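# Crank a desk-mounted pencil sharpener just over one turn

## Task

Turn the crank of the pencil sharpener fixed to the desk clockwise, as seen from the crank's side, by slightly more than one complete revolution. Then release it and move the robot away. The turn must remain once the robot no longer holds anything, and the robot must not tip over or be left leaning.

## Robot and tools

Robot: TidyBot++, a mobile base (0.54 m long, 0.50 m wide, 0.38 m tall) on four driven casters, carrying one seven-joint arm with a two-finger gripper. The shoulder sits 0.12 m ahead of the base centre and 0.68 m above the floor. Segments: upper arm 0.42 m, forearm 0.31 m, hand 0.31 m (wrist to the hand point). The arm begins folded, hand pointing down, with the wrist up to 0.08 m beyond the base front and the elbow up to 1.15 m high. Cameras: base_camera (fixed on the base) and wrist_camera (on the hand, looking along it).

Frames: the base frame has its origin on the floor below the base centre, x forward, y left, z up. hand_pose is reported in it and is the point midway between the finger pads; the hand's z axis runs out along the fingers and the fingers close along its y axis. The odometry frame is the base frame as it was when the scene began. base_odometry heading is positive to the left, range -3.142 to 3.142; it counts wheel rotation, so slip looks like travel, and drift of a few cm and several degrees builds up over many moves. base_tilt is in degrees, positive when leaning forward or right, with roughly 1 degree of fixed bias.

execute_actions: argument "actions" is a list holding one action or none (empty list = just report state and images). Optional "cameras": list of "base_camera", "wrist_camera" or "all"; omitted or null gives all, [] gives none. An action may contain "base", "joints" and "speeds"; its motions start together.
- "base": exactly one relative command, an offset from where the base last measured itself: {"translate_m": d} straight, forward positive, -2 to 2 m; {"strafe_m": d} sideways, left positive, -2 to 2 m; {"rotate_rad": d} turn in place, counter-clockwise from above positive, -6.3 to 6.3 rad.
- "joints": absolute target angles by name, radians. joint_1_rad (whole arm about vertical; positive = clockwise from above, opposite to rotate_rad), any angle. joint_2_rad shoulder, -2.249 to 2.249. joint_3_rad (upper arm roll; from 3.14, positive swings a forward-bent forearm to the right), any angle. joint_4_rad elbow, -2.579 to 2.579. joint_5_rad (forearm roll; positive swings a bent hand right), any angle. joint_6_rad wrist, -2.099 to 2.099. joint_7_rad (hand roll; hand down, positive = counter-clockwise from above; at 1.57 the fingers open left/right), any angle. gripper_pos 0 (open, gap about 85 mm) to 1 (closed; gap about 85 x (1 - gripper_pos) mm). Done tolerances: 0.039 for joints 1-4, 0.056 for 5-7, 0.03 for the gripper. Unlimited joints go the short way, so turn them further in steps below half a revolution. Arm joints move up to 1.39 rad/s (1.22 for 5-7); an action ends after 15 s at most.
- "speeds": optional caps for this action only: translate_m and strafe_m 0.05-0.5 m/s, rotate_rad 0.1-1.57 rad/s (the top value is the default). A base move needing over 8.667 s is refused.
An unknown key or out-of-range value refuses the whole call with no motion. Anything you omit may still be driving toward its earlier target.

Planar arm geometry (joint_1_rad 0, joint_3_rad 3.14, joint_5_rad 0, as at start): angles from vertical, forward positive, are upper arm = j2, forearm = j2 - j4, hand = j2 - j4 - j6. The hand point lies forward of the shoulder by the sum of length x sin(angle) and above it by the sum of length x cos(angle). A downward-pointing hand reaches at most about 0.94 m above the floor, and only near the base.

wait: "seconds" 0 to 10; commands nothing, returns state and images. zoom_image: "camera" (base_camera or wrist_camera) and "region" [x0, y0, x1, y1] in pixels from the top-left, at most 504 x 504, of that camera's latest full image. finished_scene: "scene" number; ends the scene irreversibly and reports success. Replying with no tool call ends everything.

Result lines: base_status and joint_status tell how each motion ended. "done" for the base only means the wheels turned the commanded amount, even if blocked or slipping. "off_target": stopped short, maybe still pushing. "contact_stop"/"time_out": target dropped, holds in place. "joint command not followed" with "cause:" means a self-collision check withheld the arm targets (the gripper still acts; targets may be retried later); no check protects the base. motor_effort is percent of maximum, positive toward higher values, bracketed number = peak in the last action; readings are noisy and biased. "ARM HIT" means a hard knock against the base or itself. Motor temperatures are listed per joint; MOTOR HOT appears from 60 °C, and at 75 °C an OVER-TEMPERATURE FAULT lets the arm sag and marks joints "limit_stop_at_motor_heat" (resend the target). Torque sensor limits: 104.5 N m for joints 1-4 (warning 56.7), 51.3 for 5-7 (warning 29.4); exceeding one freezes arm and gripper for 10 s and skips the rest of the call while the base keeps going. Gripper at 1 reading "done" means empty or very thin contents; "off_target" means something is held. Closed fingertips extend about 20 mm past the hand point.

Accuracy: friction leaves joints slightly off; repeating a target does nothing. Correct by sending last command + (wanted - read) for each joint. hand_pose may be 1-2 cm wrong; trust images. Loads make the arm sag. Camera calibration (K, distortion, T_world_to_cam from base frame) is given per camera, with small per-scene errors, larger for wrist_camera because of joint errors.

Avoid: driving while the arm is caught on something about 0.8 m or higher (tipping); hard sideways pushes or pulls with a raised hand (lifts wheels); driving the arm into objects (torque faults); drops, slams and very hard pushes. Retract the arm or back off to end a lean. The robot keeps acting on its last command while you think, so leave it in a safe state.

Each tool is called after ">>>" as name([rows], argument=value, ...), one row to a line, values as JSON.

## Session

>>> execute_actions(actions=[])

Scene clock: 0.00 s.
Motor temperatures (°C, as the motors report them): [31 33 29 30 35 45 45]
base_odometry: x=+0.000 y=+0.000 heading=+0.000 (m, m, rad; odometry frame)
base_tilt: forward=+0.0 right=+0.1 (deg)
base_status: not commanded
joint_positions: joint_1_rad=+0.006 joint_2_rad=-0.318 joint_3_rad=+3.171 joint_4_rad=-2.507 joint_5_rad=+0.035 joint_6_rad=-0.926 joint_7_rad=+1.547 gripper_pos=+0.000
joint_status: not commanded
motor_effort: joint_1_rad=+1 joint_2_rad=-1 joint_3_rad=+1 joint_4_rad=+13 joint_5_rad=+0 joint_6_rad=-1 joint_7_rad=+0 (%)
hand_pose: x=+0.2519 y=-0.0110 z=+0.5881 quat_wxyz=(+0.010, +1.000, -0.018, +0.013) (m; base frame)
pictures: base_camera, wrist_camera
Images, in order (width x height): base_camera 644x364, wrist_camera 644x476.

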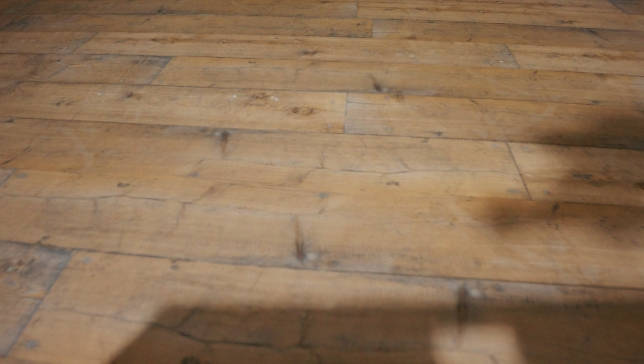

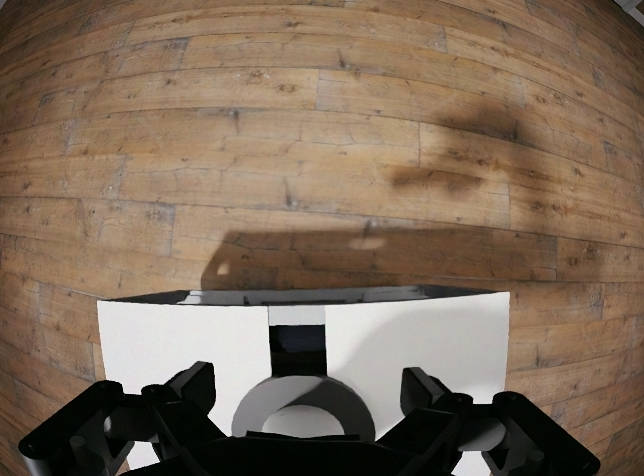

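>>> execute_actions([
  {"joints": {"joint_6_rad": 0.45}},
], cameras=["wrist_camera"])

Scene clock: 1.83 s.
Motor temperatures (°C, as the motors report them): [31 33 29 30 35 45 45]
base_odometry: x=+0.000 y=+0.000 heading=+0.000 (m, m, rad; odometry frame)
base_tilt: forward=+0.0 right=+0.1 (deg)
base_status: not commanded
joint_positions: joint_1_rad=+0.006 joint_2_rad=-0.318 joint_3_rad=+3.171 joint_4_rad=-2.506 joint_5_rad=+0.035 joint_6_rad=+0.440 joint_7_rad=+1.547 gripper_pos=+0.000
joint_status: all done
motor_effort: joint_1_rad=+0(0) joint_2_rad=-7(7) joint_3_rad=+0(1) joint_4_rad=+19(19) joint_5_rad=+0(0) joint_6_rad=+9(10) joint_7_rad=+0(0) (%)
hand_pose: x=+0.5505 y=-0.0100 z=+0.8447 quat_wxyz=(+0.004, +0.767, -0.008, +0.642) (m; base frame)
pictures: wrist_camera
camera_calibration (this result's frames):
wrist_camera: T_world_to_cam=[[-0.0473924, -0.998283, 0.0344167, -0.025013], [-0.126994, -0.028154, -0.991504, 0.973181], [0.990771, -0.0513605, -0.125442, -0.306589], [0, 0, 0, 1]] pos_world=[0.426163, -0.0133177, 0.927314]
Images, in order (width x height): wrist_camera 644x476.

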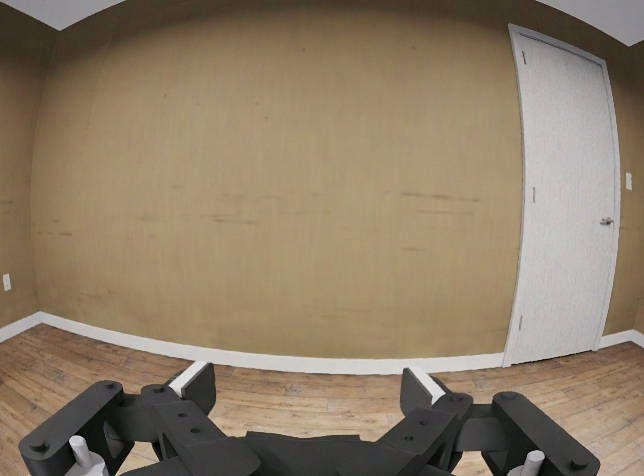

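>>> execute_actions([
  {"base": {"rotate_rad": 1.7}},
])

Scene clock: 4.33 s.
Motor temperatures (°C, as the motors report them): [31 33 29 30 35 45 45]
base_odometry: x=+0.000 y=+0.000 heading=+1.699 (m, m, rad; odometry frame)
base_tilt: forward=+0.0 right=+0.1 (deg)
base_status: done
joint_positions: joint_1_rad=+0.006 joint_2_rad=-0.318 joint_3_rad=+3.171 joint_4_rad=-2.506 joint_5_rad=+0.035 joint_6_rad=+0.440 joint_7_rad=+1.547 gripper_pos=+0.000
joint_status: not commanded
motor_effort: joint_1_rad=+0(2) joint_2_rad=-7(8) joint_3_rad=+0(2) joint_4_rad=+19(19) joint_5_rad=+0(0) joint_6_rad=+9(9) joint_7_rad=+0(0) (%)
hand_pose: x=+0.5505 y=-0.0100 z=+0.8447 quat_wxyz=(+0.004, +0.767, -0.008, +0.642) (m; base frame)
pictures: base_camera, wrist_camera
camera_calibration (this result's frames):
wrist_camera: T_world_to_cam=[[-0.0473929, -0.998283, 0.0344164, -0.0250127], [-0.126995, -0.0281536, -0.991504, 0.973181], [0.990771, -0.0513609, -0.125442, -0.306589], [0, 0, 0, 1]] pos_world=[0.426163, -0.0133178, 0.927314]
Images, in order (width x height): base_camera 644x364, wrist_camera 644x476.

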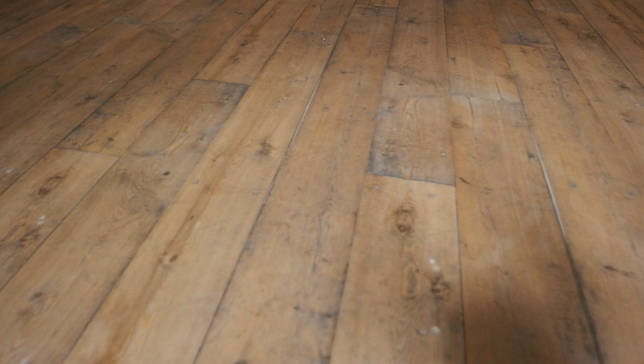

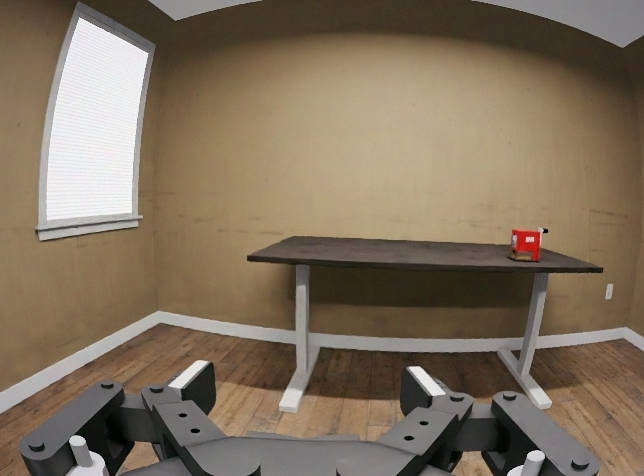

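>>> zoom_image(camera="wrist_camera", region=[470, 200, 610, 300])

Region (470, 200, 610, 300) of wrist_camera's 644x476 image, scaled by 3.600; it fills the top 360 rows of this view, and the rest is white.

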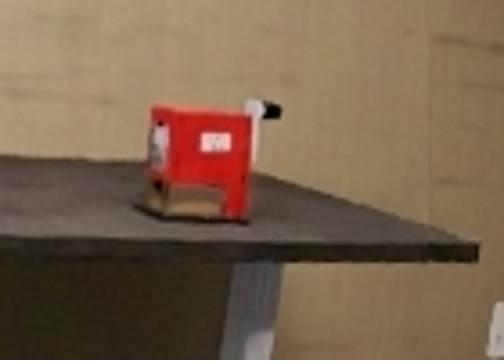

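>>> execute_actions([
  {"base": {"rotate_rad": 1.42}},
], cameras=[])

>>> execute_actions([
  {"base": {"translate_m": -1.58}},
], cameras=[])

>>> execute_actions([
  {"base": {"strafe_m": -1.2}, "joints": {"joint_2_rad": -0.5, "joint_4_rad": -2.45, "joint_6_rad": 0.1}},
])

Scene clock: 8.23 s.
Motor temperatures (°C, as the motors report them): [31 33 29 30 35 45 45]
base_odometry: x=+0.000 y=+0.000 heading=+3.119 (m, m, rad; odometry frame)
base_tilt: forward=+0.0 right=+0.0 (deg)
base_status: done
joint_positions: joint_1_rad=+0.006 joint_2_rad=-0.318 joint_3_rad=+3.171 joint_4_rad=-2.506 joint_5_rad=+0.035 joint_6_rad=+0.440 joint_7_rad=+1.547 gripper_pos=+0.000
joint_status: not commanded
motor_effort: joint_1_rad=+1(0) joint_2_rad=-7(9) joint_3_rad=+1(3) joint_4_rad=+20(19) joint_5_rad=+0(0) joint_6_rad=+9(9) joint_7_rad=+0(0) (%)
hand_pose: x=+0.5505 y=-0.0100 z=+0.8447 quat_wxyz=(+0.004, +0.767, -0.008, +0.642) (m; base frame)
pictures: none
No camera images: the call's "cameras" was empty. Leave "cameras" out to get every camera's image.

Scene clock: 12.73 s.
Motor temperatures (°C, as the motors report them): [31 33 29 30 35 45 45]
base_odometry: x=+1.580 y=-0.034 heading=+3.119 (m, m, rad; odometry frame)
base_tilt: forward=+0.0 right=+0.1 (deg)
base_status: done
joint_positions: joint_1_rad=+0.006 joint_2_rad=-0.318 joint_3_rad=+3.171 joint_4_rad=-2.506 joint_5_rad=+0.035 joint_6_rad=+0.440 joint_7_rad=+1.547 gripper_pos=+0.000
joint_status: not commanded
motor_effort: joint_1_rad=+0(0) joint_2_rad=-7(11) joint_3_rad=+1(0) joint_4_rad=+18(19) joint_5_rad=+0(0) joint_6_rad=+9(10) joint_7_rad=+0(0) (%)
hand_pose: x=+0.5505 y=-0.0100 z=+0.8447 quat_wxyz=(+0.004, +0.767, -0.008, +0.642) (m; base frame)
pictures: none
No camera images: the call's "cameras" was empty. Leave "cameras" out to get every camera's image.

Scene clock: 16.50 s.
Motor temperatures (°C, as the motors report them): [31 33 29 30 35 45 45]
base_odometry: x=+1.607 y=+1.166 heading=+3.119 (m, m, rad; odometry frame)
base_tilt: forward=+0.1 right=+0.1 (deg)
base_status: done
joint_positions: joint_1_rad=+0.006 joint_2_rad=-0.486 joint_3_rad=+3.171 joint_4_rad=-2.464 joint_5_rad=+0.035 joint_6_rad=+0.129 joint_7_rad=+1.547 gripper_pos=+0.000
joint_status: all done
motor_effort: joint_1_rad=+0(2) joint_2_rad=-3(8) joint_3_rad=+1(4) joint_4_rad=+20(21) joint_5_rad=+0(0) joint_6_rad=+8(9) joint_7_rad=+0(0) (%)
hand_pose: x=+0.5106 y=-0.0119 z=+0.8442 quat_wxyz=(+0.006, +0.798, -0.011, +0.602) (m; base frame)
pictures: base_camera, wrist_camera
camera_calibration (this result's frames):
wrist_camera: T_world_to_cam=[[-0.0502402, -0.998055, 0.036896, -0.0294005], [-0.226384, -0.0246008, -0.973727, 1.00328], [0.972741, -0.0572729, -0.224708, -0.174277], [0, 0, 0, 1]] pos_world=[0.395177, -0.0146432, 0.938846]
Images, in order (width x height): base_camera 644x364, wrist_camera 644x476.

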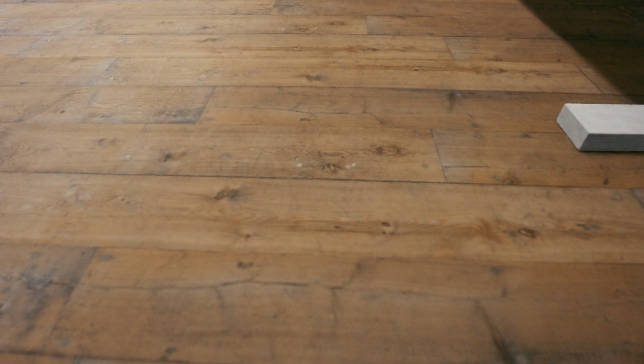

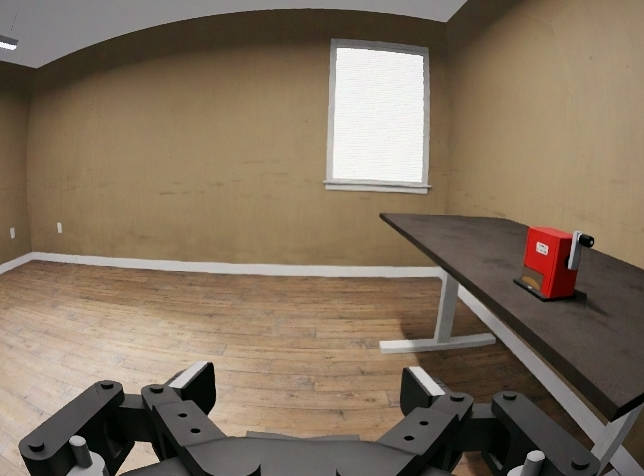

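>>> execute_actions([
  {"base": {"strafe_m": -0.44}},
])

Scene clock: 18.97 s.
Motor temperatures (°C, as the motors report them): [31 33 29 30 35 45 45]
base_odometry: x=+1.618 y=+1.606 heading=+3.119 (m, m, rad; odometry frame)
base_tilt: forward=+0.0 right=+0.1 (deg)
base_status: done
joint_positions: joint_1_rad=+0.006 joint_2_rad=-0.486 joint_3_rad=+3.171 joint_4_rad=-2.464 joint_5_rad=+0.035 joint_6_rad=+0.129 joint_7_rad=+1.547 gripper_pos=+0.000
joint_status: not commanded
motor_effort: joint_1_rad=+1(1) joint_2_rad=-3(3) joint_3_rad=+1(1) joint_4_rad=+20(20) joint_5_rad=+1(0) joint_6_rad=+9(8) joint_7_rad=+0(0) (%)
hand_pose: x=+0.5106 y=-0.0119 z=+0.8442 quat_wxyz=(+0.006, +0.798, -0.011, +0.602) (m; base frame)
pictures: base_camera, wrist_camera
camera_calibration (this result's frames):
wrist_camera: T_world_to_cam=[[-0.0502439, -0.998055, 0.0368947, -0.0293994], [-0.226319, -0.0246026, -0.973743, 1.0033], [0.972757, -0.0572745, -0.224642, -0.174346], [0, 0, 0, 1]] pos_world=[0.395185, -0.0146439, 0.938878]
Images, in order (width x height): base_camera 644x364, wrist_camera 644x476.

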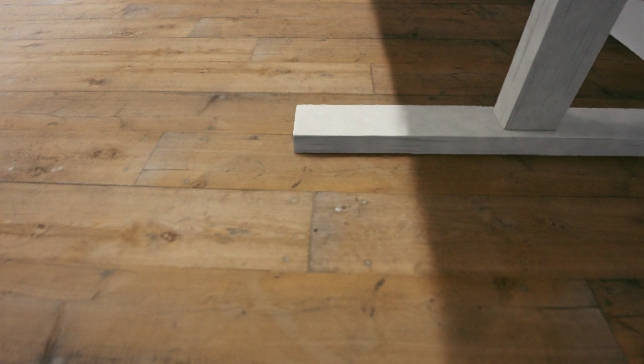

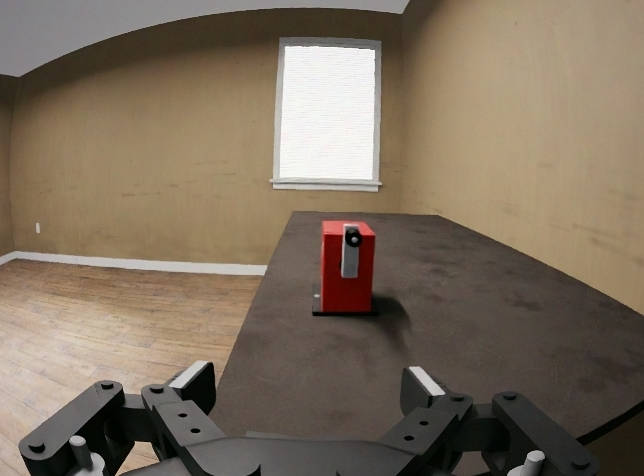

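>>> zoom_image(camera="wrist_camera", region=[290, 205, 410, 325])

Region (290, 205, 410, 325) of wrist_camera's 644x476 image, scaled by 4.200.

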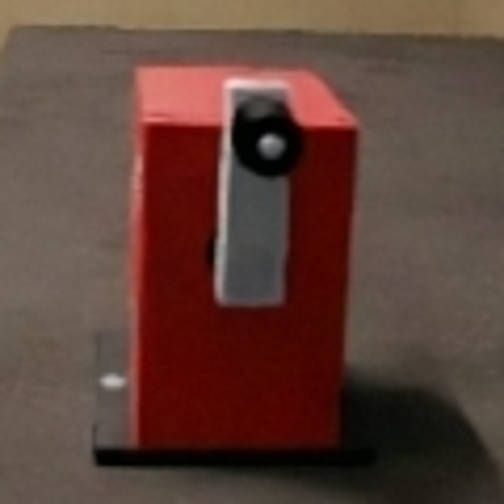

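>>> execute_actions([
  {"base": {"strafe_m": -0.05}, "joints": {"joint_2_rad": 0.25, "joint_4_rad": -2.175, "joint_6_rad": 0.70, "gripper_pos": 0.15}},
], cameras=["wrist_camera"])

Scene clock: 22.73 s.
Motor temperatures (°C, as the motors report them): [31 33 29 30 35 45 45]
base_odometry: x=+1.619 y=+1.656 heading=+3.118 (m, m, rad; odometry frame)
base_tilt: forward=+0.0 right=+0.1 (deg)
base_status: done
joint_positions: joint_1_rad=+0.006 joint_2_rad=+0.237 joint_3_rad=+3.171 joint_4_rad=-2.188 joint_5_rad=+0.035 joint_6_rad=+0.668 joint_7_rad=+1.547 gripper_pos=+0.150
joint_status: all done
motor_effort: joint_1_rad=+0(1) joint_2_rad=-26(26) joint_3_rad=+1(1) joint_4_rad=+16(22) joint_5_rad=+0(0) joint_6_rad=+10(10) joint_7_rad=+0(0) (%)
hand_pose: x=+0.7303 y=-0.0122 z=+0.7963 quat_wxyz=(+0.007, +0.770, -0.003, +0.638) (m; base frame)
pictures: wrist_camera
camera_calibration (this result's frames):
wrist_camera: T_world_to_cam=[[-0.0417734, -0.998115, 0.0449652, -0.0294287], [-0.135591, -0.0389248, -0.99, 0.95285], [0.989884, -0.0474526, -0.13371, -0.483665], [0, 0, 0, 1]] pos_world=[0.60674, -0.0152348, 0.879974]
Images, in order (width x height): wrist_camera 644x476.

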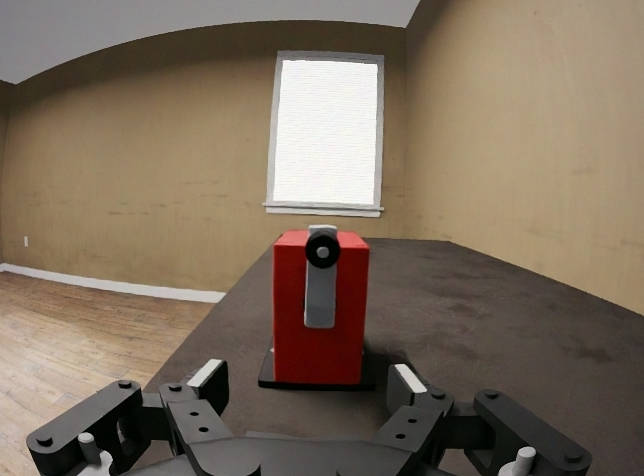

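>>> execute_actions([
  {"base": {"translate_m": 0.06}},
], cameras=["wrist_camera"])

>>> zoom_image(camera="wrist_camera", region=[180, 210, 440, 440])

Scene clock: 24.00 s.
Motor temperatures (°C, as the motors report them): [31 33 29 30 35 45 45]
base_odometry: x=+1.559 y=+1.657 heading=+3.118 (m, m, rad; odometry frame)
base_tilt: forward=+0.0 right=+0.1 (deg)
base_status: done
joint_positions: joint_1_rad=+0.006 joint_2_rad=+0.242 joint_3_rad=+3.171 joint_4_rad=-2.182 joint_5_rad=+0.035 joint_6_rad=+0.670 joint_7_rad=+1.547 gripper_pos=+0.150
joint_status: not commanded
motor_effort: joint_1_rad=+1(0) joint_2_rad=-25(27) joint_3_rad=+1(1) joint_4_rad=+17(18) joint_5_rad=+0(0) joint_6_rad=+10(9) joint_7_rad=+0(0) (%)
hand_pose: x=+0.7328 y=-0.0122 z=+0.7967 quat_wxyz=(+0.007, +0.769, -0.003, +0.639) (m; base frame)
pictures: wrist_camera
camera_calibration (this result's frames):
wrist_camera: T_world_to_cam=[[-0.0417999, -0.99811, 0.0450535, -0.029429], [-0.133168, -0.039125, -0.990321, 0.952114], [0.990212, -0.0473951, -0.131281, -0.488231], [0, 0, 0, 1]] pos_world=[0.609013, -0.0152616, 0.880129]
Images, in order (width x height): wrist_camera 644x476.

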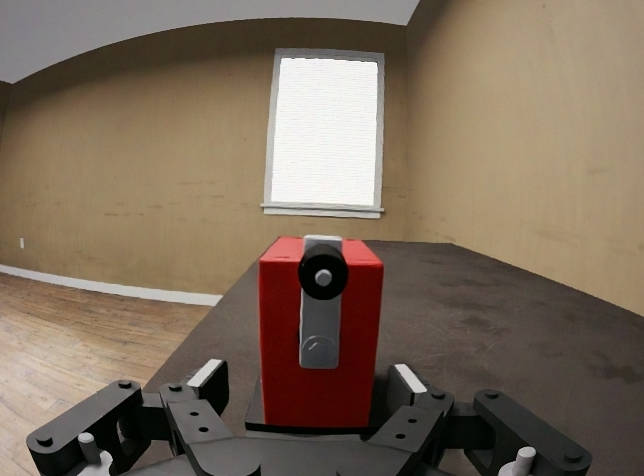

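Region (180, 210, 440, 440) of wrist_camera's 644x476 image, scaled by 1.938; it fills the top 446 rows of this view, and the rest is white.

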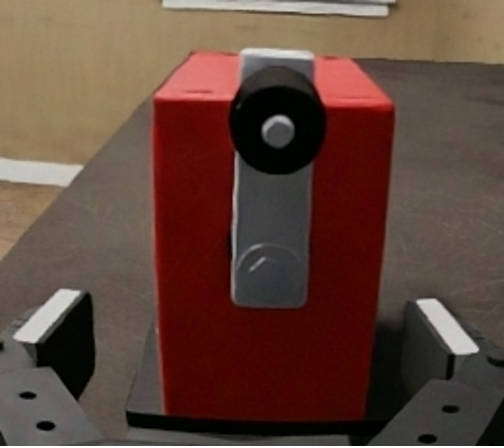

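>>> execute_actions([
  {"base": {"strafe_m": -0.006}, "joints": {"joint_2_rad": 0.262, "gripper_pos": 0.04}},
], cameras=[])

>>> execute_actions([
  {"base": {"translate_m": 0.05}, "speeds": {"translate_m": 0.1}},
], cameras=["wrist_camera"])

Scene clock: 25.53 s.
Motor temperatures (°C, as the motors report them): [31 33 29 30 35 45 45]
base_odometry: x=+1.559 y=+1.663 heading=+3.118 (m, m, rad; odometry frame)
base_tilt: forward=+0.0 right=+0.1 (deg)
base_status: done
joint_positions: joint_1_rad=+0.006 joint_2_rad=+0.246 joint_3_rad=+3.171 joint_4_rad=-2.182 joint_5_rad=+0.035 joint_6_rad=+0.670 joint_7_rad=+1.547 gripper_pos=+0.040
joint_status: all done
motor_effort: joint_1_rad=+0(4) joint_2_rad=-25(27) joint_3_rad=+0(3) joint_4_rad=+16(16) joint_5_rad=+0(1) joint_6_rad=+9(8) joint_7_rad=+0(0) (%)
hand_pose: x=+0.7333 y=-0.0121 z=+0.7942 quat_wxyz=(+0.007, +0.770, -0.002, +0.638) (m; base frame)
pictures: none
No camera images: the call's "cameras" was empty. Leave "cameras" out to get every camera's image.

Scene clock: 26.57 s.
Motor temperatures (°C, as the motors report them): [31 33 29 30 35 45 45]
base_odometry: x=+1.509 y=+1.665 heading=+3.118 (m, m, rad; odometry frame)
base_tilt: forward=+0.0 right=+0.1 (deg)
base_status: done
joint_positions: joint_1_rad=+0.006 joint_2_rad=+0.249 joint_3_rad=+3.171 joint_4_rad=-2.181 joint_5_rad=+0.035 joint_6_rad=+0.670 joint_7_rad=+1.547 gripper_pos=+0.040
joint_status: not commanded
motor_effort: joint_1_rad=+1(2) joint_2_rad=-26(28) joint_3_rad=+1(2) joint_4_rad=+17(17) joint_5_rad=+0(0) joint_6_rad=+9(10) joint_7_rad=+0(0) (%)
hand_pose: x=+0.7339 y=-0.0122 z=+0.7928 quat_wxyz=(+0.007, +0.771, -0.002, +0.637) (m; base frame)
pictures: wrist_camera
camera_calibration (this result's frames):
wrist_camera: T_world_to_cam=[[-0.0414507, -0.998114, 0.0452903, -0.0296217], [-0.139112, -0.0391224, -0.989504, 0.952113], [0.989409, -0.047316, -0.137228, -0.48454], [0, 0, 0, 1]] pos_world=[0.610631, -0.0152434, 0.876968]
Images, in order (width x height): wrist_camera 644x476.

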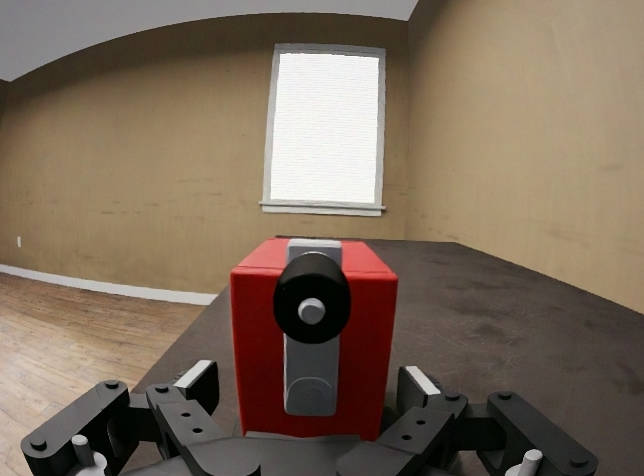

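>>> execute_actions([
  {"base": {"translate_m": -0.008}, "joints": {"joint_7_rad": 0.1}},
], cameras=["wrist_camera"])

Scene clock: 28.57 s.
Motor temperatures (°C, as the motors report them): [31 34 29 30 35 45 45]
base_odometry: x=+1.517 y=+1.665 heading=+3.118 (m, m, rad; odometry frame)
base_tilt: forward=+0.0 right=+0.1 (deg)
base_status: done
joint_positions: joint_1_rad=+0.006 joint_2_rad=+0.250 joint_3_rad=+3.171 joint_4_rad=-2.181 joint_5_rad=+0.035 joint_6_rad=+0.671 joint_7_rad=+0.108 gripper_pos=+0.040
joint_status: all done
motor_effort: joint_1_rad=+2(3) joint_2_rad=-25(28) joint_3_rad=+2(2) joint_4_rad=+16(18) joint_5_rad=+0(1) joint_6_rad=+8(10) joint_7_rad=+0(0) (%)
hand_pose: x=+0.7342 y=-0.0121 z=+0.7925 quat_wxyz=(-0.415, +0.578, -0.510, +0.484) (m; base frame)
pictures: wrist_camera
camera_calibration (this result's frames):
wrist_camera: T_world_to_cam=[[-0.222898, -0.167216, -0.960393, 0.910761], [0.0302058, 0.983521, -0.178253, 0.197031], [0.974374, -0.0687417, -0.214174, -0.413132], [0, 0, 0, 1]] pos_world=[0.5996, -0.0698897, 0.821328]
Images, in order (width x height): wrist_camera 644x476.

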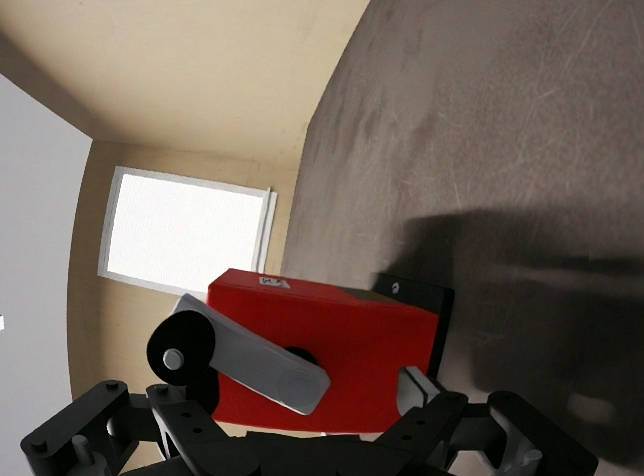

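>>> execute_actions([
  {"joints": {"joint_7_rad": -1.6}},
], cameras=["wrist_camera"])

Scene clock: 30.60 s.
Motor temperatures (°C, as the motors report them): [31 34 29 30 35 45 45]
base_odometry: x=+1.517 y=+1.665 heading=+3.118 (m, m, rad; odometry frame)
base_tilt: forward=+0.1 right=+0.1 (deg)
base_status: not commanded
joint_positions: joint_1_rad=+0.006 joint_2_rad=+0.250 joint_3_rad=+3.171 joint_4_rad=-2.181 joint_5_rad=+0.035 joint_6_rad=+0.672 joint_7_rad=-1.592 gripper_pos=+0.040
joint_status: all done
motor_effort: joint_1_rad=+0(2) joint_2_rad=-25(25) joint_3_rad=+0(2) joint_4_rad=+15(15) joint_5_rad=+0(0) joint_6_rad=+8(8) joint_7_rad=+0(0) (%)
hand_pose: x=+0.7343 y=-0.0121 z=+0.7928 quat_wxyz=(-0.637, -0.002, -0.770, +0.007) (m; base frame)
pictures: wrist_camera
camera_calibration (this result's frames):
wrist_camera: T_world_to_cam=[[-0.0297874, 0.998974, -0.0341176, 0.0490451], [0.236588, 0.0402092, 0.970778, -0.876916], [0.971153, 0.0208451, -0.237543, -0.391143], [0, 0, 0, 1]] pos_world=[0.588789, -0.00558125, 0.760051]
Images, in order (width x height): wrist_camera 644x476.

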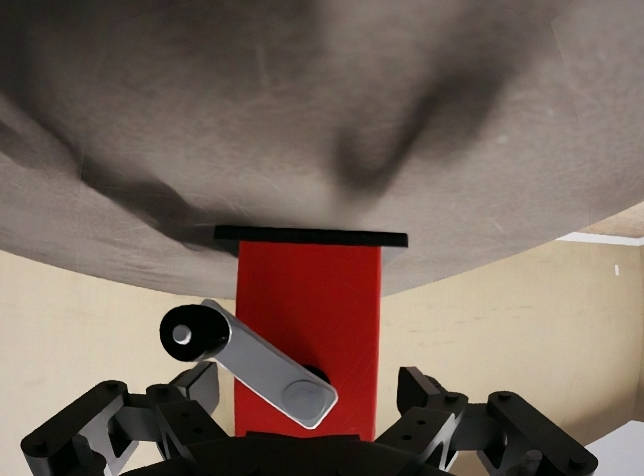

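>>> execute_actions([
  {"joints": {"joint_7_rad": -3.9}},
], cameras=["wrist_camera"])

Scene clock: 33.10 s.
Motor temperatures (°C, as the motors report them): [31 34 29 30 35 45 45]
base_odometry: x=+1.517 y=+1.665 heading=+3.118 (m, m, rad; odometry frame)
base_tilt: forward=+0.1 right=+0.2 (deg)
base_status: not commanded
joint_positions: joint_1_rad=+0.006 joint_2_rad=+0.250 joint_3_rad=+3.171 joint_4_rad=-2.180 joint_5_rad=+0.035 joint_6_rad=+0.673 joint_7_rad=-3.891 gripper_pos=+0.040
joint_status: all done
motor_effort: joint_1_rad=-1(2) joint_2_rad=-26(27) joint_3_rad=-1(1) joint_4_rad=+17(18) joint_5_rad=+1(1) joint_6_rad=+11(9) joint_7_rad=+0(0) (%)
hand_pose: x=+0.7345 y=-0.0121 z=+0.7932 quat_wxyz=(-0.267, -0.703, -0.313, -0.579) (m; base frame)
pictures: wrist_camera
camera_calibration (this result's frames):
wrist_camera: T_world_to_cam=[[0.0999924, -0.635082, 0.765945, -0.700707], [-0.0786626, -0.77244, -0.630198, 0.614269], [0.991874, 0.00276369, -0.127195, -0.494172], [0, 0, 0, 1]] pos_world=[0.608542, 0.0308451, 0.860958]
Images, in order (width x height): wrist_camera 644x476.

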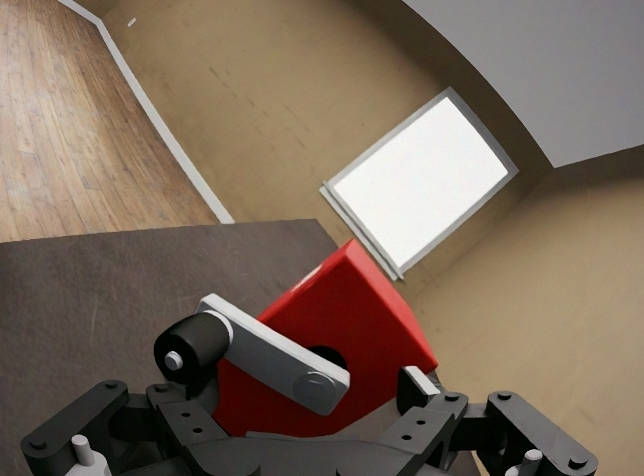

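>>> execute_actions([
  {"joints": {"joint_7_rad": -6.3}},
], cameras=["wrist_camera"])

Scene clock: 35.70 s.
Motor temperatures (°C, as the motors report them): [31 34 29 30 35 45 45]
base_odometry: x=+1.517 y=+1.665 heading=+3.118 (m, m, rad; odometry frame)
base_tilt: forward=+0.0 right=+0.1 (deg)
base_status: not commanded
joint_positions: joint_1_rad=+0.003 joint_2_rad=+0.251 joint_3_rad=+3.168 joint_4_rad=-2.179 joint_5_rad=+0.035 joint_6_rad=+0.673 joint_7_rad=-6.292 gripper_pos=+0.040
joint_status: all done
motor_effort: joint_1_rad=+2(6) joint_2_rad=-25(28) joint_3_rad=+2(6) joint_4_rad=+16(28) joint_5_rad=+0(4) joint_6_rad=+8(12) joint_7_rad=+0(0) (%)
hand_pose: x=+0.7350 y=-0.0088 z=+0.7938 quat_wxyz=(+0.445, -0.548, +0.540, -0.458) (m; base frame)
pictures: wrist_camera
camera_calibration (this result's frames):
wrist_camera: T_world_to_cam=[[-0.220362, -0.0519518, -0.974034, 0.92269], [0.0467968, 0.996868, -0.0637568, 0.0909848], [0.974295, -0.0596312, -0.21724, -0.410813], [0, 0, 0, 1]] pos_world=[0.59932, -0.0672616, 0.815287]
Images, in order (width x height): wrist_camera 644x476.

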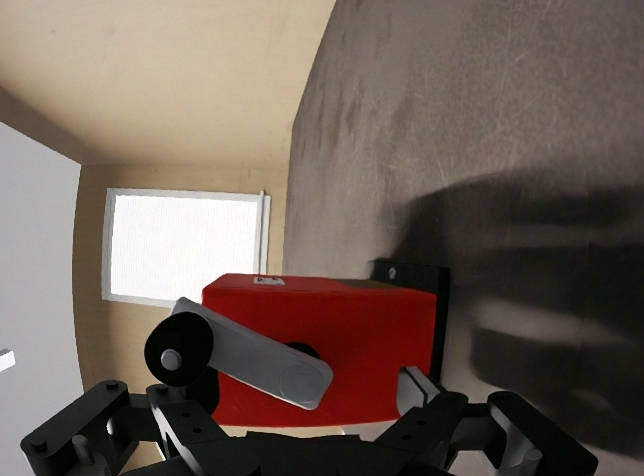

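>>> execute_actions([
  {"base": {"translate_m": -0.13}, "joints": {"joint_7_rad": -5.5}, "speeds": {"translate_m": 0.2}},
], cameras=[])

>>> execute_actions([
  {"base": {"strafe_m": 0.6}, "joints": {"joint_2_rad": -0.5, "joint_4_rad": -2.3, "joint_6_rad": 0.1, "joint_7_rad": -4.73, "joint_1_rad": 0.3}},
], cameras=["wrist_camera"])

Scene clock: 37.37 s.
Motor temperatures (°C, as the motors report them): [31 34 29 30 35 45 45]
base_odometry: x=+1.647 y=+1.662 heading=+3.118 (m, m, rad; odometry frame)
base_tilt: forward=+0.0 right=+0.1 (deg)
base_status: done
joint_positions: joint_1_rad=+0.003 joint_2_rad=+0.253 joint_3_rad=+3.168 joint_4_rad=-2.178 joint_5_rad=+0.035 joint_6_rad=+0.673 joint_7_rad=-5.507 gripper_pos=+0.040
joint_status: all done
motor_effort: joint_1_rad=+1(2) joint_2_rad=-26(28) joint_3_rad=+1(2) joint_4_rad=+16(17) joint_5_rad=+0(1) joint_6_rad=+9(9) joint_7_rad=+0(0) (%)
hand_pose: x=+0.7353 y=-0.0088 z=+0.7926 quat_wxyz=(+0.236, -0.713, +0.290, -0.593) (m; base frame)
pictures: none
No camera images: the call's "cameras" was empty. Leave "cameras" out to get every camera's image.

Scene clock: 39.93 s.
Motor temperatures (°C, as the motors report them): [31 34 29 30 35 45 45]
base_odometry: x=+1.633 y=+1.062 heading=+3.119 (m, m, rad; odometry frame)
base_tilt: forward=+0.0 right=+0.0 (deg)
base_status: done
joint_positions: joint_1_rad=+0.273 joint_2_rad=-0.488 joint_3_rad=+3.168 joint_4_rad=-2.288 joint_5_rad=+0.035 joint_6_rad=+0.131 joint_7_rad=-4.758 gripper_pos=+0.040
joint_status: all done
motor_effort: joint_1_rad=+1(3) joint_2_rad=-4(28) joint_3_rad=+1(1) joint_4_rad=+21(21) joint_5_rad=+0(1) joint_6_rad=+9(10) joint_7_rad=+0(0) (%)
hand_pose: x=+0.5197 y=-0.1229 z=+0.9517 quat_wxyz=(-0.089, -0.732, +0.116, -0.666) (m; base frame)
pictures: wrist_camera
camera_calibration (this result's frames):
wrist_camera: T_world_to_cam=[[-0.319829, -0.947394, 0.0123878, 0.0259437], [-0.0490606, 0.00350245, -0.99879, 1.04247], [0.946204, -0.32005, -0.0475999, -0.352384], [0, 0, 0, 1]] pos_world=[0.392869, -0.0918529, 1.02411]
Images, in order (width x height): wrist_camera 644x476.

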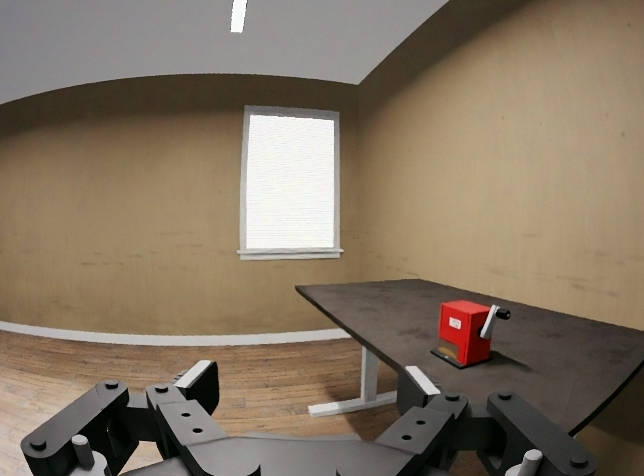

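>>> finished_scene(scene=1)

The scene is finished: the task was done.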